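## Task

Find the yellow sponge whose shelf-edge label (directly beneath it) reads T32 and set it down on the desk. The robot must not tip over or finish leaning, and the sponge must rest on the desk by itself at the end, not be held there by the robot.

## Robot and tools

Robot: TidyBot++, a wheeled base (0.54 m long, 0.50 m wide, 0.38 m tall) with one seven-joint arm and a two-finger gripper. The shoulder sits 0.12 m ahead of the base centre, 0.68 m above the floor. Cameras: base_camera (fixed on the base, looking forward and down) and wrist_camera (on the hand, looking along it). The arm starts folded, hand down, wrist jutting up to 0.08 m past the base front, elbow up to 1.15 m high.

Frames: the base frame has its origin on the floor below the base centre, x forward, y left, z up. hand_pose is reported in it: the point between the finger pads, with its z axis along the fingers and its y axis the closing direction. The odometry frame is the base frame as it was when the scene began; base_odometry counts wheel turns only, so slip shows as travel, and it drifts a few cm and degrees over many moves. Heading: positive to the left, -3.142 to 3.142. base_tilt is in degrees, positive when leaning forward or right.

execute_actions(actions, cameras): actions is a list holding one action object, or empty to just read state and images. An action may hold:
- base: exactly one relative move from where the base last reported itself: translate_m (metres, forward positive, -2 to 2), strafe_m (metres, left positive, -2 to 2) or rotate_rad (radians, counter-clockwise from above positive, -6.3 to 6.3). Moves that would need more than 8.667 s are refused.
- joints: absolute targets by name, radians: joint_1_rad (unbounded; positive turns the arm clockwise from above, opposite to rotate_rad), joint_2_rad shoulder -2.249..2.249, joint_3_rad unbounded, joint_4_rad elbow -2.579..2.579, joint_5_rad unbounded, joint_6_rad wrist -2.099..2.099, joint_7_rad unbounded (hand down: positive is counter-clockwise from above; at 1.57 the fingers open left/right). gripper_pos 0 (open, about 85 mm gap) to 1 (closed); gap is roughly 85*(1-gripper_pos) mm. Unbounded joints go the short way; make big turns in steps under half a turn.
- speeds: optional caps for that action only, translate_m/strafe_m 0.05-0.5 m/s, rotate_rad 0.1-1.57 rad/s (defaults are the maxima).
All parts of an action start at once. Unknown keys or out-of-range numbers refuse the call with no motion. Omitted joints or base may still be driving to earlier targets. cameras: list of base_camera, wrist_camera or all; omitted/null means all, [] none. No action exceeds 15 s.

Arm geometry in the plane (joint_1_rad 0, joint_3_rad 3.14, joint_5_rad 0): segment lengths upper arm 0.42, forearm 0.31, hand 0.31 m. Tilt from vertical (forward positive): upper = j2, forearm = j2 - j4, hand = j2 - j4 - j6. Hand reach ahead of the shoulder = sum of length*sin(tilt); height above it = sum of length*cos(tilt). A downward-pointing hand reaches at most about 0.94 m above the floor, and only near the base. Joint speeds up to 1.39 rad/s (1.22 for joints 5-7).

Results: base_status and joint_status say how each commanded motion ended. done = reached (for the base, wheels turned fully, even with slip or a blocked stop). off_target = rested short and may still push. contact_stop / time_out = target dropped, holding in place. "joint command not followed" with a cause line = arm targets withheld because arm parts would collide (the gripper still moves); those targets may be retried later. Nothing prevents the arm hitting the base; ARM HIT flags a hard strike. on_its_own lists uncommanded motion. motor_effort gives percent of max per motor with the action's peak in brackets (noisy, small fixed offsets). Gripper at 1: done means nothing grasped; off_target means an object stopped the fingers. Motor temperatures are listed per arm joint; MOTOR HOT appears from 60 °C, and at 75 °C an OVER-TEMPERATURE FAULT lets the arm sink (joint_status says limit_stop_at_motor_heat; resend targets). Holding loads heats motors even while idle.

Accuracy: friction leaves joints slightly off, and loads make the arm sag. To correct, send each joint its last command plus (desired minus read). When holding an object never command a joint to its read angle. hand_pose itself can be 1-2 cm wrong; trust the images. Closed fingertips stick about 20 mm beyond hand_pose.

wait(seconds 0-10): no new command, returns state and images. zoom_image(camera, region [x0,y0,x1,y1] pixels, max 504x504) magnifies the latest full image of that camera; useful to read labels. read_manual(section) gives licence texts only. finished_scene(scene) ends the current scene irreversibly and reports success; call it only when the item rests on the desk unsupported and the robot is settled.

Avoid: driving while the arm is snagged above about 0.8 m (tipping), horizontal pushes on a raised hand (wheels lift), jamming a blocked base (it shoves hard and may report done while short), torque faults from hits (arm freezes 10 s), drops, slams and hard pushes. If the robot leans, pull the arm back or back away. Loose objects may occasionally be nudged by outside forces.

Each tool is called after ">>>" in YAML: its name, and indented under it one key for each argument.

## Session

>>> execute_actions:
  actions: []

Scene clock: 0.00 s.
Motor temperatures (°C, as the motors report them): [31 27 28 27 37 35 34]
base_odometry: x=+0.000 y=+0.000 heading=+0.000 (m, m, rad; odometry frame)
base_tilt: forward=+0.3 right=+0.0 (deg)
base_status: not commanded
joint_positions: joint_1_rad=+0.001 joint_2_rad=-0.294 joint_3_rad=+3.135 joint_4_rad=-2.526 joint_5_rad=-0.027 joint_6_rad=-0.819 joint_7_rad=+1.563 gripper_pos=+0.000
joint_status: not commanded
motor_effort: joint_1_rad=+1 joint_2_rad=-1 joint_3_rad=+1 joint_4_rad=+13 joint_5_rad=-1 joint_6_rad=+1 joint_7_rad=+0 (%)
hand_pose: x=+0.2730 y=+0.0080 z=+0.5814 quat_wxyz=(-0.010, +0.999, -0.010, +0.045) (m; base frame)
pictures: base_camera, wrist_camera
Images, in order (width x height): base_camera 644x364, wrist_camera 644x476.

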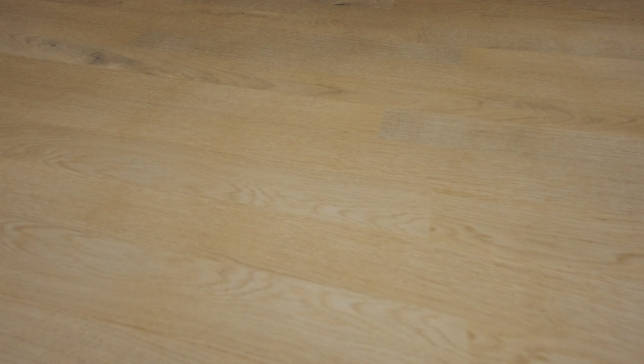

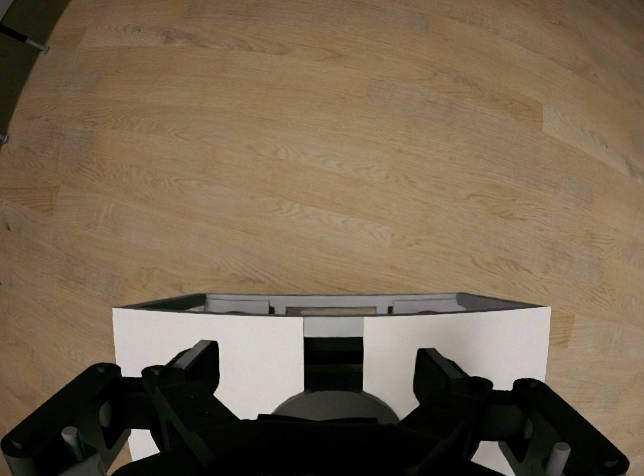

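>>> execute_actions:
  actions:
    - {"joints":{"joint_6_rad":0.5},"base":{"rotate_rad":0.8}}

Scene clock: 4.60 s.
Motor temperatures (°C, as the motors report them): [31 27 28 27 37 35 34]
base_odometry: x=+0.000 y=+0.000 heading=+0.799 (m, m, rad; odometry frame)
base_tilt: forward=+0.3 right=+0.0 (deg)
base_status: done
joint_positions: joint_1_rad=+0.001 joint_2_rad=-0.294 joint_3_rad=+3.135 joint_4_rad=-2.526 joint_5_rad=-0.027 joint_6_rad=+0.492 joint_7_rad=+1.563 gripper_pos=+0.000
joint_status: all done
motor_effort: joint_1_rad=+1(0) joint_2_rad=-7(7) joint_3_rad=+1(1) joint_4_rad=+16(17) joint_5_rad=-1(1) joint_6_rad=+8(10) joint_7_rad=+0(0) (%)
hand_pose: x=+0.5519 y=+0.0000 z=+0.8391 quat_wxyz=(-0.006, +0.764, -0.013, +0.645) (m; base frame)
pictures: base_camera, wrist_camera
camera_calibration (this result's frames):
wrist_camera: T_world_to_cam=[[-0.023249, -0.999729, 0.000901974, 0.0125511], [-0.206301, 0.00391478, -0.978481, 0.986818], [0.978212, -0.0229347, -0.206336, -0.233013], [0, 0, 0, 1]] pos_world=[0.43181, 0.00334041, 0.917492]
Images, in order (width x height): base_camera 644x364, wrist_camera 644x476.

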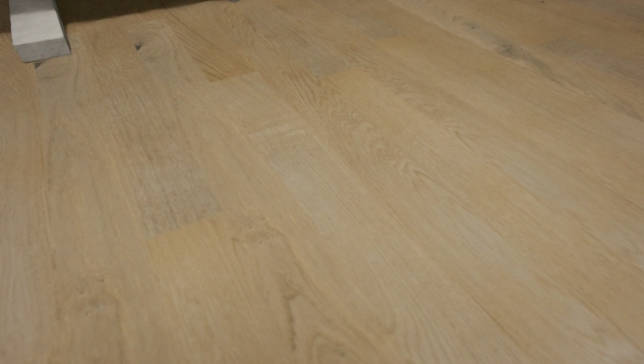

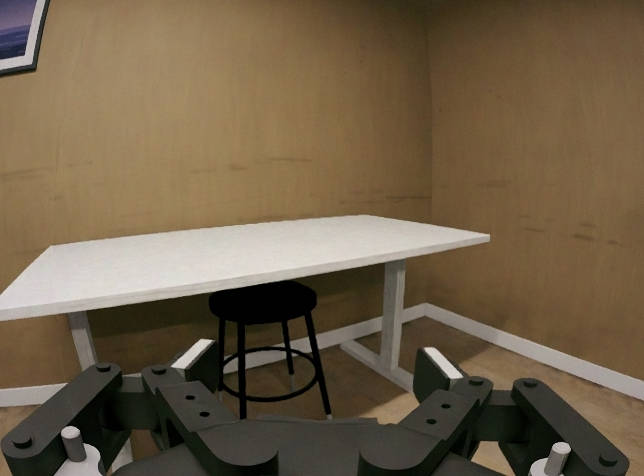

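>>> execute_actions:
  actions:
    - {"base":{"rotate_rad":1.5}}

Scene clock: 8.90 s.
Motor temperatures (°C, as the motors report them): [31 27 28 27 37 35 34]
base_odometry: x=+0.000 y=+0.000 heading=+2.298 (m, m, rad; odometry frame)
base_tilt: forward=+0.3 right=+0.0 (deg)
base_status: done
joint_positions: joint_1_rad=+0.001 joint_2_rad=-0.294 joint_3_rad=+3.135 joint_4_rad=-2.526 joint_5_rad=-0.027 joint_6_rad=+0.492 joint_7_rad=+1.563 gripper_pos=+0.000
joint_status: not commanded
motor_effort: joint_1_rad=+0(1) joint_2_rad=-7(7) joint_3_rad=+1(2) joint_4_rad=+17(17) joint_5_rad=-1(0) joint_6_rad=+10(9) joint_7_rad=+0(1) (%)
hand_pose: x=+0.5519 y=+0.0000 z=+0.8391 quat_wxyz=(-0.006, +0.764, -0.013, +0.645) (m; base frame)
pictures: base_camera, wrist_camera
camera_calibration (this result's frames):
wrist_camera: T_world_to_cam=[[-0.0232491, -0.999729, 0.000901806, 0.0125512], [-0.206301, 0.00391497, -0.978481, 0.986818], [0.978212, -0.0229348, -0.206336, -0.233013], [0, 0, 0, 1]] pos_world=[0.43181, 0.00334037, 0.917492]
Images, in order (width x height): base_camera 644x364, wrist_camera 644x476.

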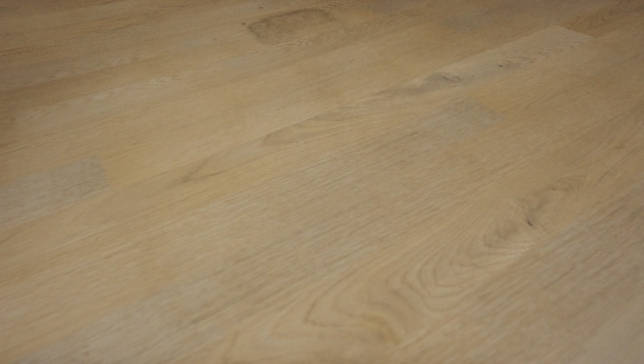

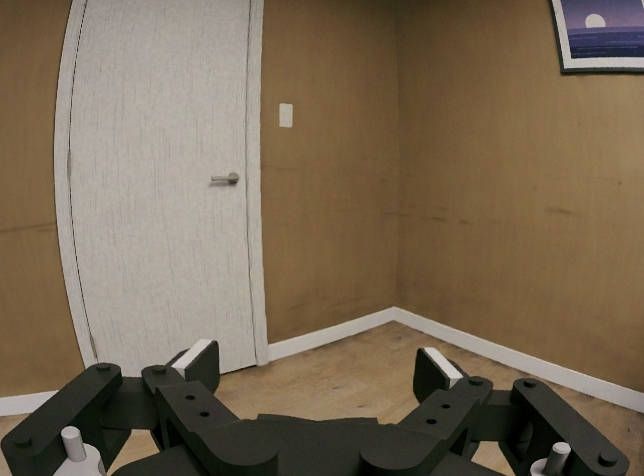

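>>> execute_actions:
  actions:
    - {"base":{"rotate_rad":1.6}}

Scene clock: 14.50 s.
Motor temperatures (°C, as the motors report them): [31 27 28 27 37 35 34]
base_odometry: x=+0.000 y=+0.000 heading=-2.386 (m, m, rad; odometry frame)
base_tilt: forward=+0.2 right=+0.0 (deg)
base_status: done
joint_positions: joint_1_rad=+0.001 joint_2_rad=-0.294 joint_3_rad=+3.135 joint_4_rad=-2.526 joint_5_rad=-0.027 joint_6_rad=+0.492 joint_7_rad=+1.563 gripper_pos=+0.000
joint_status: not commanded
motor_effort: joint_1_rad=+0(1) joint_2_rad=-7(8) joint_3_rad=+0(1) joint_4_rad=+17(16) joint_5_rad=+0(0) joint_6_rad=+9(9) joint_7_rad=+0(0) (%)
hand_pose: x=+0.5519 y=+0.0000 z=+0.8391 quat_wxyz=(-0.006, +0.764, -0.013, +0.645) (m; base frame)
pictures: base_camera, wrist_camera
camera_calibration (this result's frames):
wrist_camera: T_world_to_cam=[[-0.023249, -0.999729, 0.000901824, 0.0125512], [-0.206301, 0.00391493, -0.978481, 0.986818], [0.978212, -0.0229347, -0.206337, -0.233013], [0, 0, 0, 1]] pos_world=[0.43181, 0.0033404, 0.917492]
Images, in order (width x height): base_camera 644x364, wrist_camera 644x476.

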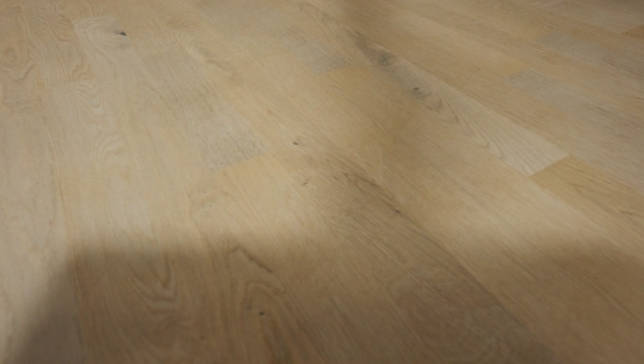

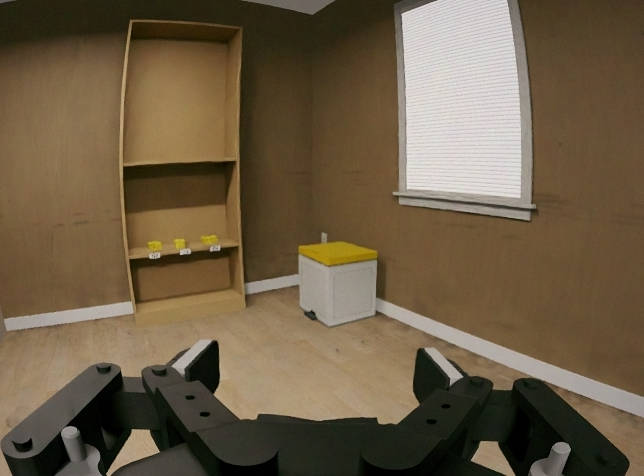

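>>> zoom_image:
  camera: "wrist_camera"
  region: [120, 220, 260, 325]

Region (120, 220, 260, 325) of wrist_camera's 644x476 image, scaled by 3.600; it fills the top 378 rows of this view, and the rest is white.

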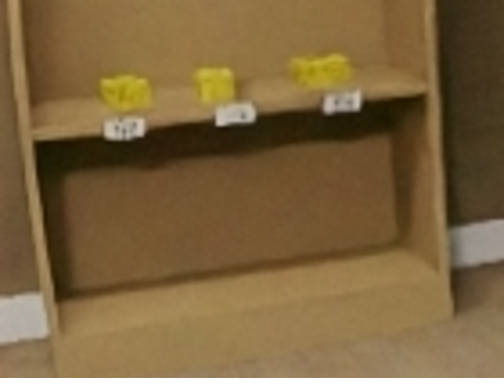

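>>> execute_actions:
  actions:
    - {"base":{"rotate_rad":0.22}}
  cameras: []

>>> execute_actions:
  actions:
    - {"base":{"translate_m":1.6},"joints":{"joint_6_rad":0.2}}
  cameras: []

>>> execute_actions:
  actions:
    - {"base":{"rotate_rad":0.3}}

Scene clock: 27.37 s.
Motor temperatures (°C, as the motors report them): [31 27 28 27 37 35 34]
base_odometry: x=+0.000 y=+0.000 heading=-2.167 (m, m, rad; odometry frame)
base_tilt: forward=+0.3 right=+0.0 (deg)
base_status: done
joint_positions: joint_1_rad=+0.001 joint_2_rad=-0.294 joint_3_rad=+3.135 joint_4_rad=-2.526 joint_5_rad=-0.027 joint_6_rad=+0.492 joint_7_rad=+1.563 gripper_pos=+0.000
joint_status: not commanded
motor_effort: joint_1_rad=+0(1) joint_2_rad=-7(7) joint_3_rad=+1(2) joint_4_rad=+17(16) joint_5_rad=+0(0) joint_6_rad=+9(9) joint_7_rad=+0(1) (%)
hand_pose: x=+0.5519 y=+0.0000 z=+0.8391 quat_wxyz=(-0.006, +0.764, -0.013, +0.645) (m; base frame)
pictures: none
No camera images: the call's "cameras" was empty. Leave "cameras" out to get every camera's image.

Scene clock: 31.90 s.
Motor temperatures (°C, as the motors report them): [31 27 28 27 37 35 34]
base_odometry: x=-0.897 y=-1.325 heading=-2.166 (m, m, rad; odometry frame)
base_tilt: forward=+0.3 right=+0.0 (deg)
base_status: done
joint_positions: joint_1_rad=+0.001 joint_2_rad=-0.295 joint_3_rad=+3.135 joint_4_rad=-2.532 joint_5_rad=-0.027 joint_6_rad=+0.208 joint_7_rad=+1.563 gripper_pos=+0.000
joint_status: all done
motor_effort: joint_1_rad=+0(0) joint_2_rad=-6(8) joint_3_rad=+0(1) joint_4_rad=+16(19) joint_5_rad=-1(0) joint_6_rad=+9(10) joint_7_rad=+0(0) (%)
hand_pose: x=+0.5227 y=+0.0019 z=+0.7519 quat_wxyz=(-0.007, +0.849, -0.013, +0.527) (m; base frame)
pictures: none
No camera images: the call's "cameras" was empty. Leave "cameras" out to get every camera's image.

Scene clock: 33.07 s.
Motor temperatures (°C, as the motors report them): [31 27 28 27 37 35 34]
base_odometry: x=-0.897 y=-1.325 heading=-1.867 (m, m, rad; odometry frame)
base_tilt: forward=+0.3 right=+0.0 (deg)
base_status: done
joint_positions: joint_1_rad=+0.001 joint_2_rad=-0.295 joint_3_rad=+3.135 joint_4_rad=-2.532 joint_5_rad=-0.027 joint_6_rad=+0.208 joint_7_rad=+1.563 gripper_pos=+0.000
joint_status: not commanded
motor_effort: joint_1_rad=+0(1) joint_2_rad=-6(7) joint_3_rad=+1(2) joint_4_rad=+16(16) joint_5_rad=+0(0) joint_6_rad=+8(8) joint_7_rad=+0(0) (%)
hand_pose: x=+0.5227 y=+0.0019 z=+0.7519 quat_wxyz=(-0.007, +0.849, -0.013, +0.527) (m; base frame)
pictures: base_camera, wrist_camera
camera_calibration (this result's frames):
wrist_camera: T_world_to_cam=[[-0.0171158, -0.999847, 0.00365623, 0.00856575], [-0.477823, 0.00496729, -0.878442, 0.962188], [0.87829, -0.0167823, -0.477834, 0.0339587], [0, 0, 0, 1]] pos_world=[0.430076, 0.00435488, 0.861422]
Images, in order (width x height): base_camera 644x364, wrist_camera 644x476.

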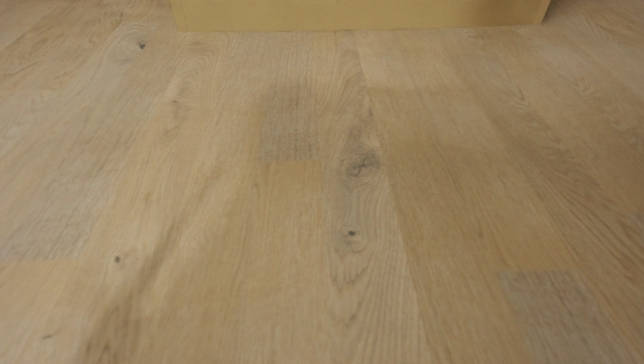

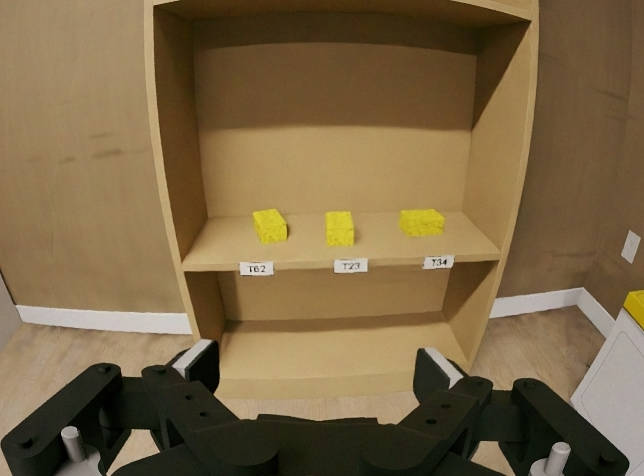

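>>> zoom_image:
  camera: "wrist_camera"
  region: [220, 190, 480, 290]

Region (220, 190, 480, 290) of wrist_camera's 644x476 image, scaled by 1.938; it fills the top 194 rows of this view, and the rest is white.

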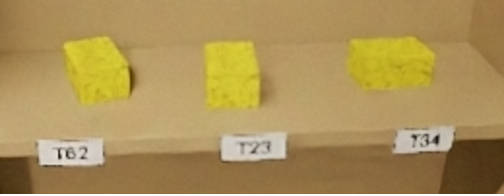

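>>> execute_actions:
  actions:
    - {"base":{"rotate_rad":1.0},"joints":{"joint_6_rad":0.5}}

Scene clock: 42.30 s.
Motor temperatures (°C, as the motors report them): [31 27 28 27 37 35 34]
base_odometry: x=-0.897 y=-1.325 heading=-0.868 (m, m, rad; odometry frame)
base_tilt: forward=+0.3 right=+0.0 (deg)
base_status: done
joint_positions: joint_1_rad=+0.001 joint_2_rad=-0.295 joint_3_rad=+3.135 joint_4_rad=-2.524 joint_5_rad=-0.027 joint_6_rad=+0.492 joint_7_rad=+1.563 gripper_pos=+0.000
joint_status: all done
motor_effort: joint_1_rad=+0(2) joint_2_rad=-7(8) joint_3_rad=+1(2) joint_4_rad=+17(19) joint_5_rad=+0(0) joint_6_rad=+8(9) joint_7_rad=+0(1) (%)
hand_pose: x=+0.5522 y=+0.0000 z=+0.8400 quat_wxyz=(-0.006, +0.764, -0.013, +0.645) (m; base frame)
pictures: base_camera, wrist_camera
camera_calibration (this result's frames):
wrist_camera: T_world_to_cam=[[-0.0232368, -0.99973, 0.000852421, 0.0125985], [-0.20482, 0.00392607, -0.978792, 0.98721], [0.978524, -0.0229186, -0.204856, -0.234495], [0, 0, 0, 1]] pos_world=[0.431952, 0.0033449, 0.918225]
Images, in order (width x height): base_camera 644x364, wrist_camera 644x476.

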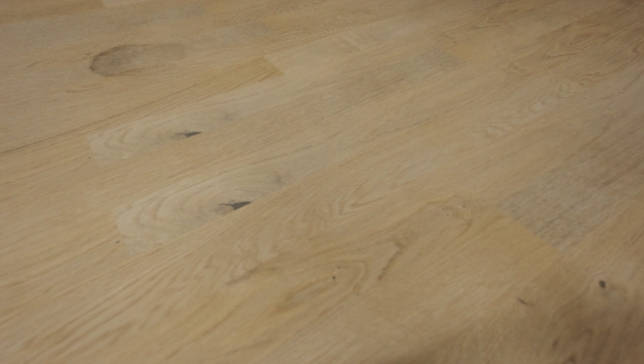

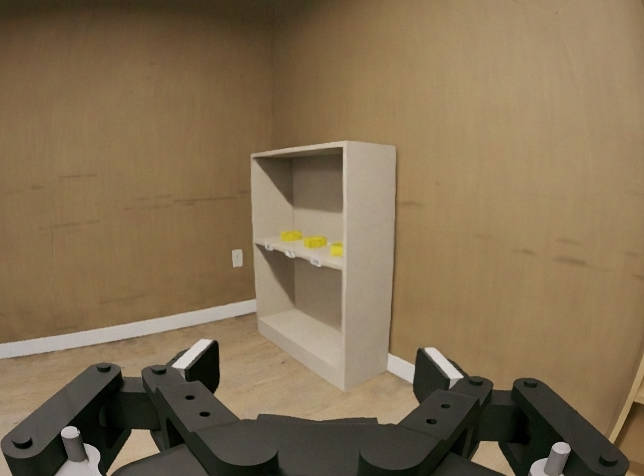

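>>> execute_actions:
  actions:
    - {"base":{"rotate_rad":-0.97},"joints":{"joint_6_rad":0.25}}
  cameras: []

>>> execute_actions:
  actions:
    - {"base":{"strafe_m":1.65}}

Scene clock: 51.80 s.
Motor temperatures (°C, as the motors report them): [31 27 28 28 37 35 34]
base_odometry: x=-0.897 y=-1.325 heading=-1.837 (m, m, rad; odometry frame)
base_tilt: forward=+0.3 right=+0.0 (deg)
base_status: done
joint_positions: joint_1_rad=+0.001 joint_2_rad=-0.295 joint_3_rad=+3.135 joint_4_rad=-2.529 joint_5_rad=-0.027 joint_6_rad=+0.259 joint_7_rad=+1.563 gripper_pos=+0.000
joint_status: all done
motor_effort: joint_1_rad=+1(1) joint_2_rad=-6(7) joint_3_rad=+1(2) joint_4_rad=+16(18) joint_5_rad=-1(1) joint_6_rad=+8(11) joint_7_rad=+1(0) (%)
hand_pose: x=+0.5306 y=+0.0016 z=+0.7684 quat_wxyz=(-0.007, +0.835, -0.013, +0.551) (m; base frame)
pictures: none
No camera images: the call's "cameras" was empty. Leave "cameras" out to get every camera's image.

Scene clock: 56.43 s.
Motor temperatures (°C, as the motors report them): [31 27 28 28 37 35 34]
base_odometry: x=+0.695 y=-1.762 heading=-1.838 (m, m, rad; odometry frame)
base_tilt: forward=+0.3 right=+0.0 (deg)
base_status: done
joint_positions: joint_1_rad=+0.001 joint_2_rad=-0.295 joint_3_rad=+3.135 joint_4_rad=-2.529 joint_5_rad=-0.027 joint_6_rad=+0.259 joint_7_rad=+1.563 gripper_pos=+0.000
joint_status: not commanded
motor_effort: joint_1_rad=+0(0) joint_2_rad=-6(7) joint_3_rad=+1(2) joint_4_rad=+17(17) joint_5_rad=-1(0) joint_6_rad=+9(9) joint_7_rad=+0(0) (%)
hand_pose: x=+0.5306 y=+0.0016 z=+0.7684 quat_wxyz=(-0.007, +0.835, -0.013, +0.551) (m; base frame)
pictures: base_camera, wrist_camera
camera_calibration (this result's frames):
wrist_camera: T_world_to_cam=[[-0.0182905, -0.999827, 0.00323418, 0.00924252], [-0.428488, 0.00491592, -0.903534, 0.973574], [0.903363, -0.0179119, -0.428504, -0.0162947], [0, 0, 0, 1]] pos_world=[0.432054, 0.00416304, 0.872646]
Images, in order (width x height): base_camera 644x364, wrist_camera 644x476.

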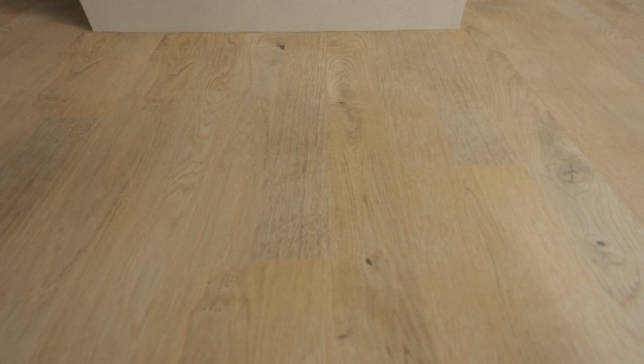

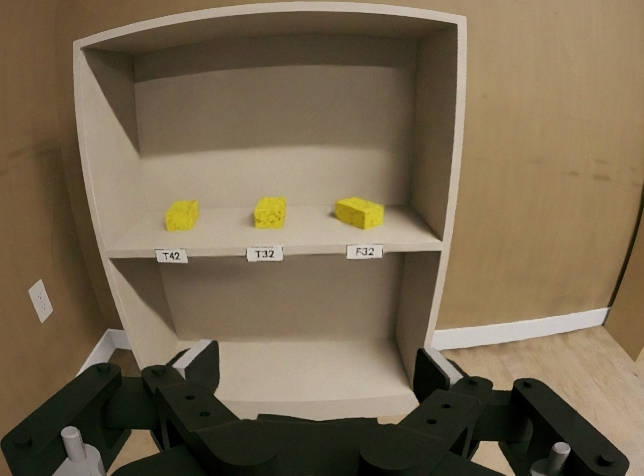

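>>> zoom_image:
  camera: "wrist_camera"
  region: [220, 180, 320, 270]

Region (220, 180, 320, 270) of wrist_camera's 644x476 image, scaled by 5.040; it fills the top 454 rows of this view, and the rest is white.

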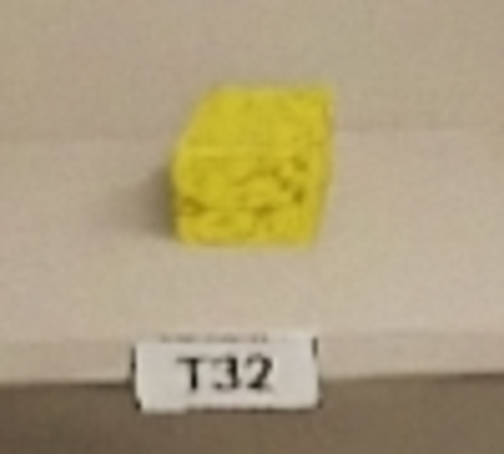

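>>> execute_actions:
  actions:
    - {"base":{"strafe_m":0.105},"joints":{"joint_2_rad":0.316,"joint_4_rad":-1.965,"joint_6_rad":-0.019,"joint_5_rad":0.01}}
  cameras: []

>>> execute_actions:
  actions:
    - {"base":{"translate_m":0.3}}

Scene clock: 76.97 s.
Motor temperatures (°C, as the motors report them): [31 27 28 28 37 35 34]
base_odometry: x=+0.796 y=-1.789 heading=-1.838 (m, m, rad; odometry frame)
base_tilt: forward=+0.2 right=-0.1 (deg)
base_status: done
joint_positions: joint_1_rad=+0.001 joint_2_rad=+0.302 joint_3_rad=+3.135 joint_4_rad=-1.983 joint_5_rad=-0.027 joint_6_rad=+0.012 joint_7_rad=+1.563 gripper_pos=+0.000
joint_status: all done
motor_effort: joint_1_rad=+0(2) joint_2_rad=-28(29) joint_3_rad=+0(2) joint_4_rad=+15(17) joint_5_rad=-1(0) joint_6_rad=+7(10) joint_7_rad=+1(1) (%)
hand_pose: x=+0.7191 y=+0.0044 z=+0.6766 quat_wxyz=(-0.009, +0.907, -0.014, +0.421) (m; base frame)
pictures: none
No camera images: the call's "cameras" was empty. Leave "cameras" out to get every camera's image.

Scene clock: 78.80 s.
Motor temperatures (°C, as the motors report them): [31 27 28 28 37 35 34]
base_odometry: x=+0.717 y=-2.079 heading=-1.838 (m, m, rad; odometry frame)
base_tilt: forward=+0.3 right=+0.0 (deg)
base_status: done
joint_positions: joint_1_rad=+0.001 joint_2_rad=+0.305 joint_3_rad=+3.135 joint_4_rad=-1.977 joint_5_rad=-0.027 joint_6_rad=+0.010 joint_7_rad=+1.563 gripper_pos=+0.000
joint_status: not commanded
motor_effort: joint_1_rad=+1(1) joint_2_rad=-27(31) joint_3_rad=+0(1) joint_4_rad=+16(17) joint_5_rad=+0(1) joint_6_rad=+8(8) joint_7_rad=+0(0) (%)
hand_pose: x=+0.7211 y=+0.0045 z=+0.6767 quat_wxyz=(-0.009, +0.907, -0.014, +0.421) (m; base frame)
pictures: base_camera, wrist_camera
camera_calibration (this result's frames):
wrist_camera: T_world_to_cam=[[-0.0124212, -0.999922, 0.00136847, 0.0129511], [-0.675094, 0.00737653, -0.737695, 1.03785], [0.737627, -0.0100869, -0.675133, 0.0587268], [0, 0, 0, 1]] pos_world=[0.657489, 0.0058867, 0.805247]
Images, in order (width x height): base_camera 644x364, wrist_camera 644x476.

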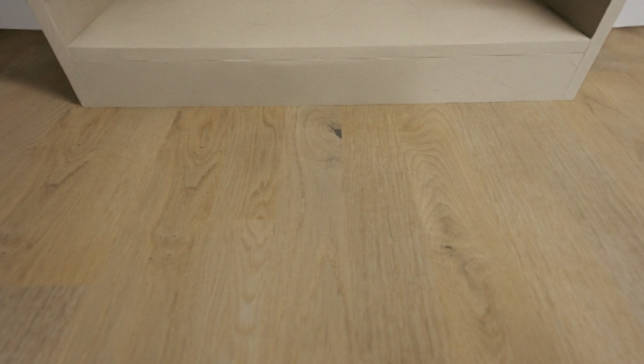

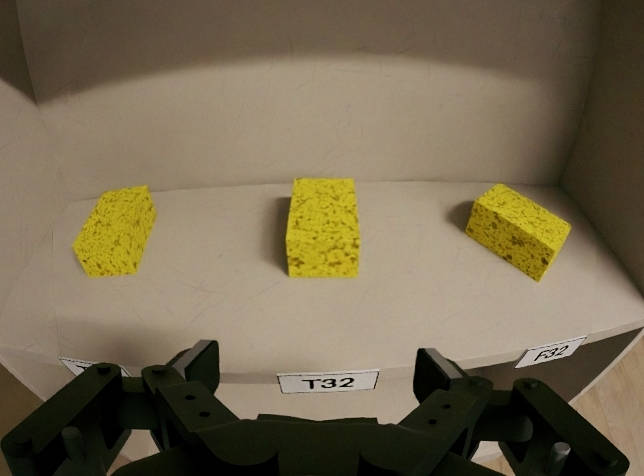

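>>> execute_actions:
  actions:
    - {"base":{"translate_m":0.19},"joints":{"joint_2_rad":0.398,"joint_4_rad":-2.03,"joint_6_rad":0.12}}
  cameras: ["wrist_camera"]

Scene clock: 87.90 s.
Motor temperatures (°C, as the motors report them): [31 27 28 28 37 35 34]
base_odometry: x=+0.667 y=-2.262 heading=-1.837 (m, m, rad; odometry frame)
base_tilt: forward=+0.3 right=+0.0 (deg)
base_status: done
joint_positions: joint_1_rad=+0.001 joint_2_rad=+0.382 joint_3_rad=+3.135 joint_4_rad=-2.023 joint_5_rad=-0.027 joint_6_rad=+0.091 joint_7_rad=+1.563 gripper_pos=+0.000
joint_status: all done
motor_effort: joint_1_rad=+0(1) joint_2_rad=-29(32) joint_3_rad=+0(1) joint_4_rad=+13(16) joint_5_rad=-1(1) joint_6_rad=+7(9) joint_7_rad=+1(0) (%)
hand_pose: x=+0.7162 y=+0.0038 z=+0.6290 quat_wxyz=(-0.008, +0.915, -0.014, +0.402) (m; base frame)
pictures: wrist_camera
camera_calibration (this result's frames):
wrist_camera: T_world_to_cam=[[-0.0139612, -0.999898, 0.00316683, 0.0122453], [-0.704404, 0.00758743, -0.709759, 1.00281], [0.709662, -0.0121398, -0.704438, 0.0685737], [0, 0, 0, 1]] pos_world=[0.657891, 0.00546772, 0.760021]
Images, in order (width x height): wrist_camera 644x476.

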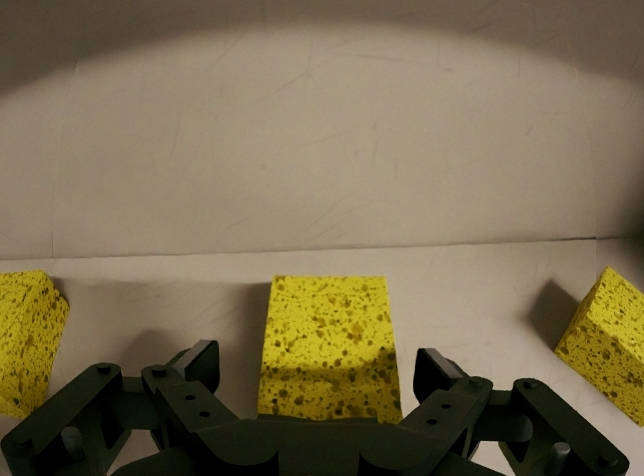

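>>> execute_actions:
  actions:
    - {"base":{"strafe_m":-0.007},"joints":{"joint_2_rad":0.49,"joint_4_rad":-2.058,"joint_6_rad":0.25}}
  cameras: ["wrist_camera"]

Scene clock: 92.20 s.
Motor temperatures (°C, as the motors report them): [31 27 28 28 37 35 34]
base_odometry: x=+0.660 y=-2.260 heading=-1.837 (m, m, rad; odometry frame)
base_tilt: forward=+0.3 right=+0.0 (deg)
base_status: done
joint_positions: joint_1_rad=+0.001 joint_2_rad=+0.476 joint_3_rad=+3.135 joint_4_rad=-2.042 joint_5_rad=-0.027 joint_6_rad=+0.221 joint_7_rad=+1.563 gripper_pos=+0.000
joint_status: all done
motor_effort: joint_1_rad=+1(2) joint_2_rad=-30(34) joint_3_rad=+0(2) joint_4_rad=+11(13) joint_5_rad=-1(1) joint_6_rad=+7(8) joint_7_rad=+0(0) (%)
hand_pose: x=+0.7284 y=+0.0027 z=+0.5944 quat_wxyz=(-0.007, +0.912, -0.015, +0.410) (m; base frame)
pictures: wrist_camera
camera_calibration (this result's frames):
wrist_camera: T_world_to_cam=[[-0.0165577, -0.999851, 0.00495228, 0.0123012], [-0.691687, 0.0078776, -0.722154, 0.984972], [0.722007, -0.0153826, -0.691714, 0.0190824], [0, 0, 0, 1]] pos_world=[0.667719, 0.00483371, 0.72444]
Images, in order (width x height): wrist_camera 644x476.

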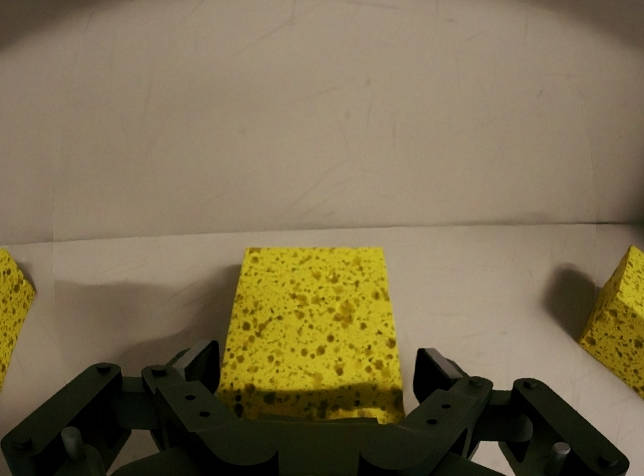

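>>> execute_actions:
  actions:
    - {"joints":{"joint_2_rad":0.508}}
  cameras: []

>>> execute_actions:
  actions:
    - {"joints":{"gripper_pos":1.0}}
  cameras: ["wrist_camera"]

Scene clock: 96.83 s.
Motor temperatures (°C, as the motors report them): [31 27 28 28 37 35 34]
base_odometry: x=+0.660 y=-2.260 heading=-1.837 (m, m, rad; odometry frame)
base_tilt: forward=+0.3 right=+0.0 (deg)
base_status: not commanded
joint_positions: joint_1_rad=+0.001 joint_2_rad=+0.485 joint_3_rad=+3.135 joint_4_rad=-2.043 joint_5_rad=-0.027 joint_6_rad=+0.222 joint_7_rad=+1.563 gripper_pos=+0.000
joint_status: all done
motor_effort: joint_1_rad=+0(1) joint_2_rad=-31(32) joint_3_rad=+1(0) joint_4_rad=+12(12) joint_5_rad=-1(1) joint_6_rad=+7(7) joint_7_rad=+0(0) (%)
hand_pose: x=+0.7273 y=+0.0027 z=+0.5888 quat_wxyz=(-0.007, +0.914, -0.015, +0.406) (m; base frame)
pictures: none
No camera images: the call's "cameras" was empty. Leave "cameras" out to get every camera's image.

Scene clock: 97.93 s.
Motor temperatures (°C, as the motors report them): [31 27 28 28 37 35 34]
base_odometry: x=+0.660 y=-2.260 heading=-1.837 (m, m, rad; odometry frame)
base_tilt: forward=+0.3 right=+0.0 (deg)
base_status: not commanded
joint_positions: joint_1_rad=+0.001 joint_2_rad=+0.485 joint_3_rad=+3.135 joint_4_rad=-2.043 joint_5_rad=-0.027 joint_6_rad=+0.232 joint_7_rad=+1.563 gripper_pos=+0.377
joint_status: gripper_pos off_target (ended at +0.377, target +1.000)
motor_effort: joint_1_rad=+0(2) joint_2_rad=-28(32) joint_3_rad=-1(1) joint_4_rad=+11(12) joint_5_rad=-1(1) joint_6_rad=+6(7) joint_7_rad=+0(0) (%)
hand_pose: x=+0.7292 y=+0.0027 z=+0.5907 quat_wxyz=(-0.007, +0.912, -0.015, +0.410) (m; base frame)
pictures: wrist_camera
camera_calibration (this result's frames):
wrist_camera: T_world_to_cam=[[-0.0167531, -0.999847, 0.00512722, 0.0122888], [-0.691551, 0.0078835, -0.722285, 0.982862], [0.722134, -0.0156462, -0.691577, 0.0157361], [0, 0, 0, 1]] pos_world=[0.668541, 0.00478477, 0.720726]
Images, in order (width x height): wrist_camera 644x476.

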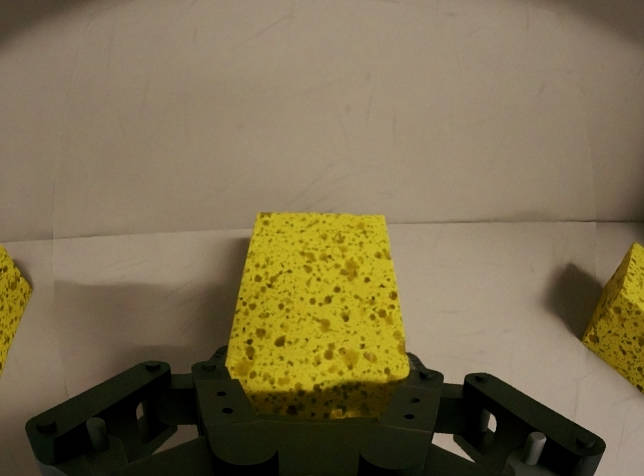

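>>> execute_actions:
  actions:
    - {"joints":{"joint_2_rad":0.34,"joint_4_rad":-1.99,"joint_6_rad":0.05}}
  cameras: ["wrist_camera"]

Scene clock: 109.10 s.
Motor temperatures (°C, as the motors report them): [31 27 28 28 37 35 34]
base_odometry: x=+0.660 y=-2.260 heading=-1.837 (m, m, rad; odometry frame)
base_tilt: forward=+0.3 right=+0.0 (deg)
base_status: not commanded
joint_positions: joint_1_rad=+0.001 joint_2_rad=+0.351 joint_3_rad=+3.135 joint_4_rad=-2.004 joint_5_rad=-0.027 joint_6_rad=+0.081 joint_7_rad=+1.563 gripper_pos=+0.378
joint_status: all done
motor_effort: joint_1_rad=+1(1) joint_2_rad=-30(35) joint_3_rad=+0(0) joint_4_rad=+15(14) joint_5_rad=-1(1) joint_6_rad=+7(8) joint_7_rad=+1(0) (%)
hand_pose: x=+0.7237 y=+0.0039 z=+0.6536 quat_wxyz=(-0.008, +0.907, -0.014, +0.420) (m; base frame)
pictures: wrist_camera
camera_calibration (this result's frames):
wrist_camera: T_world_to_cam=[[-0.0139535, -0.9999, 0.00239874, 0.0128412], [-0.675637, 0.0076599, -0.737195, 1.02272], [0.737103, -0.0119071, -0.675676, 0.0419627], [0, 0, 0, 1]] pos_world=[0.660234, 0.00550562, 0.782264]
Images, in order (width x height): wrist_camera 644x476.

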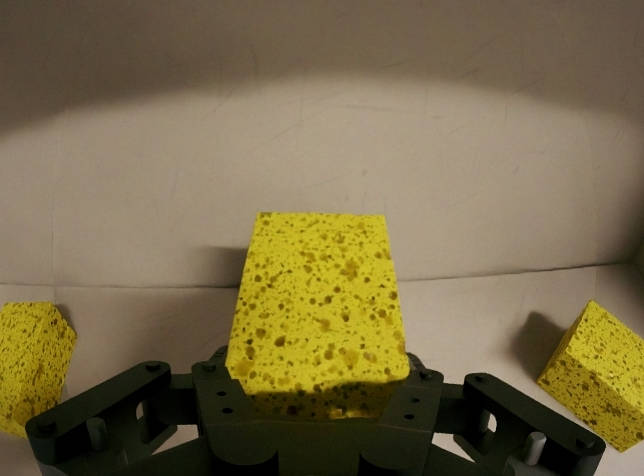

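>>> execute_actions:
  actions:
    - {"base":{"translate_m":-2.0}}
  cameras: ["wrist_camera"]

>>> execute_actions:
  actions:
    - {"base":{"rotate_rad":-2.88},"joints":{"joint_2_rad":0.085,"joint_4_rad":-1.65,"joint_6_rad":-0.46}}

Scene clock: 119.70 s.
Motor temperatures (°C, as the motors report them): [31 28 28 28 37 35 34]
base_odometry: x=+1.187 y=-0.331 heading=-1.837 (m, m, rad; odometry frame)
base_tilt: forward=+0.3 right=+0.0 (deg)
base_status: done
joint_positions: joint_1_rad=+0.001 joint_2_rad=+0.351 joint_3_rad=+3.135 joint_4_rad=-2.002 joint_5_rad=-0.027 joint_6_rad=+0.078 joint_7_rad=+1.563 gripper_pos=+0.378
joint_status: not commanded
motor_effort: joint_1_rad=+1(2) joint_2_rad=-29(32) joint_3_rad=+0(1) joint_4_rad=+15(16) joint_5_rad=-1(0) joint_6_rad=+7(8) joint_7_rad=+1(0) (%)
hand_pose: x=+0.7237 y=+0.0039 z=+0.6535 quat_wxyz=(-0.008, +0.908, -0.014, +0.419) (m; base frame)
pictures: wrist_camera
camera_calibration (this result's frames):
wrist_camera: T_world_to_cam=[[-0.0138791, -0.999901, 0.00237141, 0.0128328], [-0.677077, 0.00765292, -0.735873, 1.02275], [0.735781, -0.0118189, -0.677116, 0.0438384], [0, 0, 0, 1]] pos_world=[0.660402, 0.00552268, 0.782266]
Images, in order (width x height): wrist_camera 644x476.

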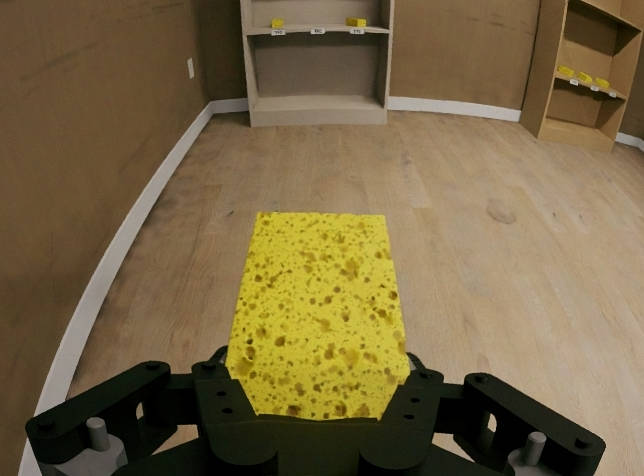

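Scene clock: 122.87 s.
Motor temperatures (°C, as the motors report them): [31 28 28 28 37 35 34]
base_odometry: x=+1.187 y=-0.331 heading=+1.566 (m, m, rad; odometry frame)
base_tilt: forward=+0.3 right=+0.0 (deg)
base_status: done
joint_positions: joint_1_rad=+0.001 joint_2_rad=+0.108 joint_3_rad=+3.135 joint_4_rad=-1.656 joint_5_rad=-0.026 joint_6_rad=-0.429 joint_7_rad=+1.563 gripper_pos=+0.378
joint_status: all done
motor_effort: joint_1_rad=+0(4) joint_2_rad=-25(32) joint_3_rad=+0(2) joint_4_rad=+19(19) joint_5_rad=-1(1) joint_6_rad=+8(7) joint_7_rad=+1(1) (%)
hand_pose: x=+0.7258 y=+0.0080 z=+0.8585 quat_wxyz=(-0.014, +0.889, -0.009, +0.457) (m; base frame)
pictures: base_camera, wrist_camera
camera_calibration (this result's frames):
wrist_camera: T_world_to_cam=[[-0.00173852, -0.999994, -0.00303746, 0.0122713], [-0.6135, 0.00346525, -0.789687, 1.17511], [0.789693, 0.0004906, -0.613502, 0.0872953], [0, 0, 0, 1]] pos_world=[0.652017, 0.00815636, 0.981566]
Images, in order (width x height): base_camera 644x364, wrist_camera 644x476.

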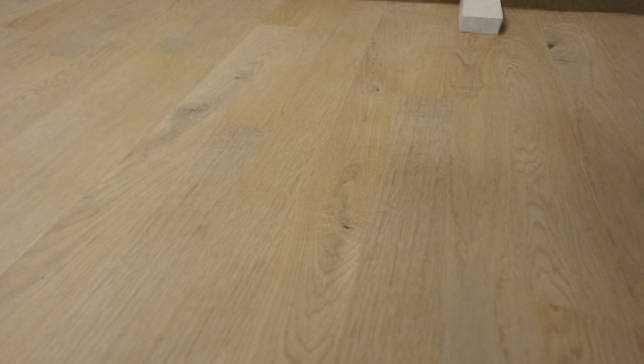

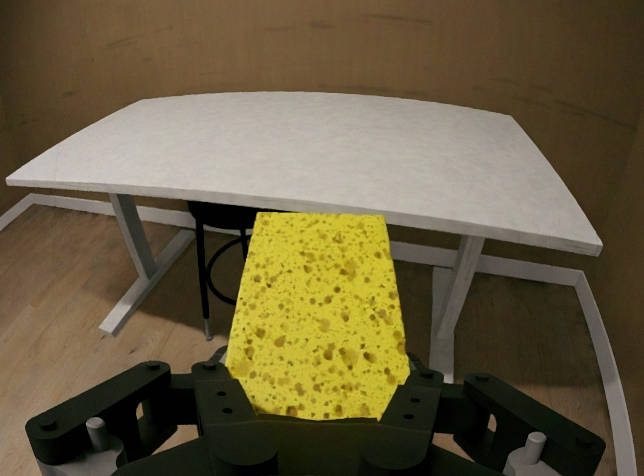

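>>> execute_actions:
  actions:
    - {"base":{"translate_m":0.6},"joints":{"joint_2_rad":0.295,"joint_4_rad":-1.585}}

Scene clock: 139.33 s.
Motor temperatures (°C, as the motors report them): [31 28 28 28 37 35 34]
base_odometry: x=+1.190 y=+0.269 heading=+1.566 (m, m, rad; odometry frame)
base_tilt: forward=+0.3 right=+0.0 (deg)
base_status: done
joint_positions: joint_1_rad=+0.001 joint_2_rad=+0.284 joint_3_rad=+3.135 joint_4_rad=-1.600 joint_5_rad=-0.026 joint_6_rad=-0.433 joint_7_rad=+1.563 gripper_pos=+0.378
joint_status: all done
motor_effort: joint_1_rad=+0(1) joint_2_rad=-31(34) joint_3_rad=+0(1) joint_4_rad=+18(20) joint_5_rad=-1(1) joint_6_rad=+7(9) joint_7_rad=+0(0) (%)
hand_pose: x=+0.7644 y=+0.0080 z=+0.7779 quat_wxyz=(-0.013, +0.916, -0.010, +0.401) (m; base frame)
pictures: base_camera, wrist_camera
camera_calibration (this result's frames):
wrist_camera: T_world_to_cam=[[-0.00208443, -0.999993, -0.00326199, 0.0125854], [-0.706441, 0.00378127, -0.707761, 1.14244], [0.707769, 0.000829129, -0.706444, 0.142255], [0, 0, 0, 1]] pos_world=[0.70641, 0.00814744, 0.909112]
Images, in order (width x height): base_camera 644x364, wrist_camera 644x476.

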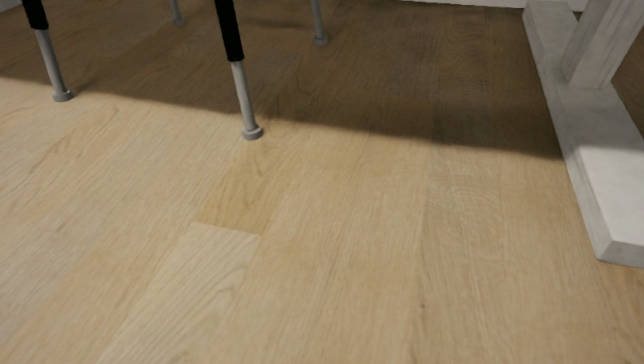

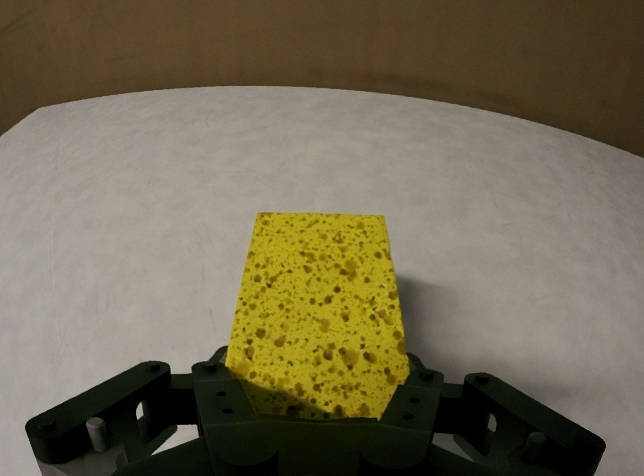

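>>> execute_actions:
  actions:
    - {"joints":{"joint_2_rad":0.36,"joint_4_rad":-1.735,"joint_6_rad":-0.19}}
  cameras: ["wrist_camera"]

Scene clock: 143.57 s.
Motor temperatures (°C, as the motors report them): [31 28 28 28 37 35 34]
base_odometry: x=+1.190 y=+0.269 heading=+1.566 (m, m, rad; odometry frame)
base_tilt: forward=+0.3 right=+0.0 (deg)
base_status: not commanded
joint_positions: joint_1_rad=+0.001 joint_2_rad=+0.337 joint_3_rad=+3.135 joint_4_rad=-1.720 joint_5_rad=-0.026 joint_6_rad=-0.214 joint_7_rad=+1.563 gripper_pos=+0.378
joint_status: all done
motor_effort: joint_1_rad=+0(1) joint_2_rad=-33(34) joint_3_rad=+0(0) joint_4_rad=+17(18) joint_5_rad=-1(1) joint_6_rad=+7(8) joint_7_rad=+0(0) (%)
hand_pose: x=+0.7742 y=+0.0063 z=+0.7315 quat_wxyz=(-0.012, +0.907, -0.012, +0.422) (m; base frame)
pictures: wrist_camera
camera_calibration (this result's frames):
wrist_camera: T_world_to_cam=[[-0.00725823, -0.999973, -0.00145366, 0.0134665], [-0.673308, 0.00596194, -0.739338, 1.11398], [0.739327, -0.00438753, -0.673333, 0.0539243], [0, 0, 0, 1]] pos_world=[0.710279, 0.00706127, 0.859933]
Images, in order (width x height): wrist_camera 644x476.

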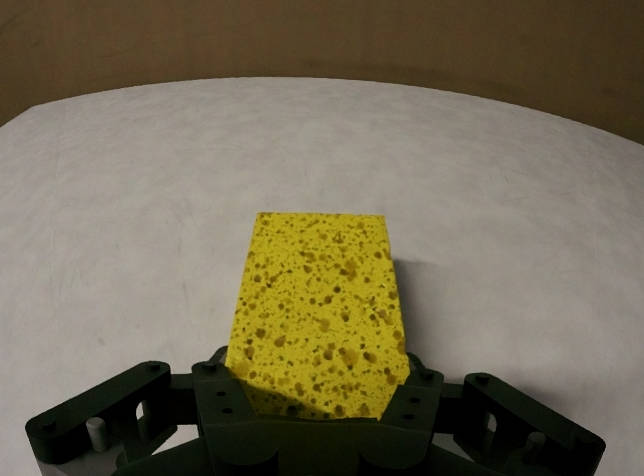

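>>> execute_actions:
  actions:
    - {"joints":{"joint_2_rad":0.395}}
  cameras: ["wrist_camera"]

Scene clock: 146.13 s.
Motor temperatures (°C, as the motors report them): [31 28 28 28 37 35 34]
base_odometry: x=+1.190 y=+0.269 heading=+1.566 (m, m, rad; odometry frame)
base_tilt: forward=+0.3 right=+0.0 (deg)
base_status: not commanded
joint_positions: joint_1_rad=+0.001 joint_2_rad=+0.340 joint_3_rad=+3.135 joint_4_rad=-1.720 joint_5_rad=-0.026 joint_6_rad=-0.211 joint_7_rad=+1.563 gripper_pos=+0.378
joint_status: joint_2_rad off_target (ended at +0.340, target +0.395)
motor_effort: joint_1_rad=+0(0) joint_2_rad=-27(31) joint_3_rad=+0(0) joint_4_rad=+15(17) joint_5_rad=-1(1) joint_6_rad=+5(7) joint_7_rad=+0(0) (%)
hand_pose: x=+0.7748 y=+0.0063 z=+0.7303 quat_wxyz=(-0.012, +0.907, -0.012, +0.422) (m; base frame)
pictures: wrist_camera
camera_calibration (this result's frames):
wrist_camera: T_world_to_cam=[[-0.00731729, -0.999972, -0.0014372, 0.0134855], [-0.673621, 0.00599141, -0.739052, 1.11349], [0.73904, -0.00443973, -0.673646, 0.0530902], [0, 0, 0, 1]] pos_world=[0.710934, 0.00704944, 0.858712]
Images, in order (width x height): wrist_camera 644x476.

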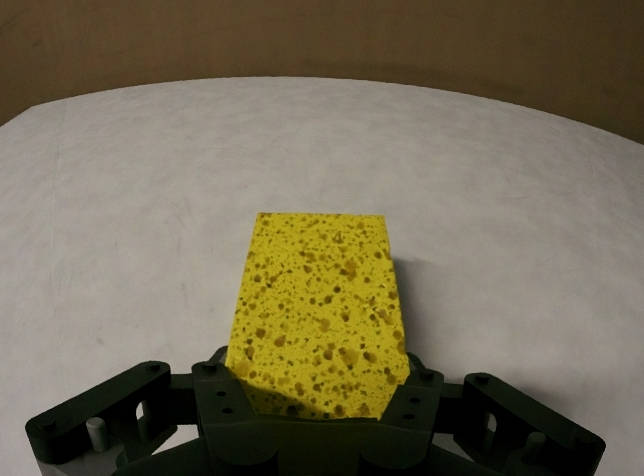

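Contact with the desk. Release.

>>> execute_actions:
  actions:
    - {"joints":{"joint_2_rad":0.34,"gripper_pos":0.0}}
  cameras: []

>>> execute_actions:
  actions:
    - {"joints":{"joint_2_rad":0.1,"joint_6_rad":-0.6}}
  cameras: ["wrist_camera"]

Scene clock: 150.67 s.
Motor temperatures (°C, as the motors report them): [31 28 28 28 37 35 34]
base_odometry: x=+1.190 y=+0.269 heading=+1.566 (m, m, rad; odometry frame)
base_tilt: forward=+0.3 right=+0.0 (deg)
base_status: not commanded
joint_positions: joint_1_rad=+0.001 joint_2_rad=+0.339 joint_3_rad=+3.135 joint_4_rad=-1.722 joint_5_rad=-0.026 joint_6_rad=-0.211 joint_7_rad=+1.563 gripper_pos=+0.000
joint_status: all done
motor_effort: joint_1_rad=+1(0) joint_2_rad=-31(32) joint_3_rad=+0(0) joint_4_rad=+17(17) joint_5_rad=-1(1) joint_6_rad=+8(7) joint_7_rad=+0(0) (%)
hand_pose: x=+0.7740 y=+0.0063 z=+0.7301 quat_wxyz=(-0.012, +0.907, -0.012, +0.421) (m; base frame)
pictures: none
No camera images: the call's "cameras" was empty. Leave "cameras" out to get every camera's image.

Scene clock: 151.93 s.
Motor temperatures (°C, as the motors report them): [31 28 28 28 37 35 34]
base_odometry: x=+1.190 y=+0.269 heading=+1.566 (m, m, rad; odometry frame)
base_tilt: forward=+0.3 right=+0.0 (deg)
base_status: not commanded
joint_positions: joint_1_rad=+0.001 joint_2_rad=+0.106 joint_3_rad=+3.135 joint_4_rad=-1.722 joint_5_rad=-0.026 joint_6_rad=-0.572 joint_7_rad=+1.563 gripper_pos=+0.000
joint_status: all done
motor_effort: joint_1_rad=+1(1) joint_2_rad=-24(33) joint_3_rad=+1(0) joint_4_rad=+18(18) joint_5_rad=-1(1) joint_6_rad=+6(8) joint_7_rad=+0(0) (%)
hand_pose: x=+0.6777 y=+0.0087 z=+0.7908 quat_wxyz=(-0.013, +0.932, -0.009, +0.362) (m; base frame)
pictures: wrist_camera
camera_calibration (this result's frames):
wrist_camera: T_world_to_cam=[[0.00159522, -0.999996, -0.00230405, 0.0098853], [-0.76291, 0.000272566, -0.646504, 1.08021], [0.646502, 0.0027891, -0.762907, 0.298901], [0, 0, 0, 1]] pos_world=[0.63085, 0.00875717, 0.926419]
Images, in order (width x height): wrist_camera 644x476.

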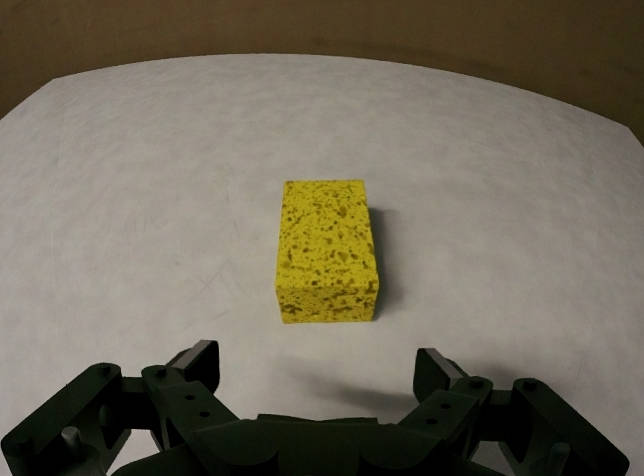

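>>> finished_scene:
  scene: 1

The scene is finished: the task was done.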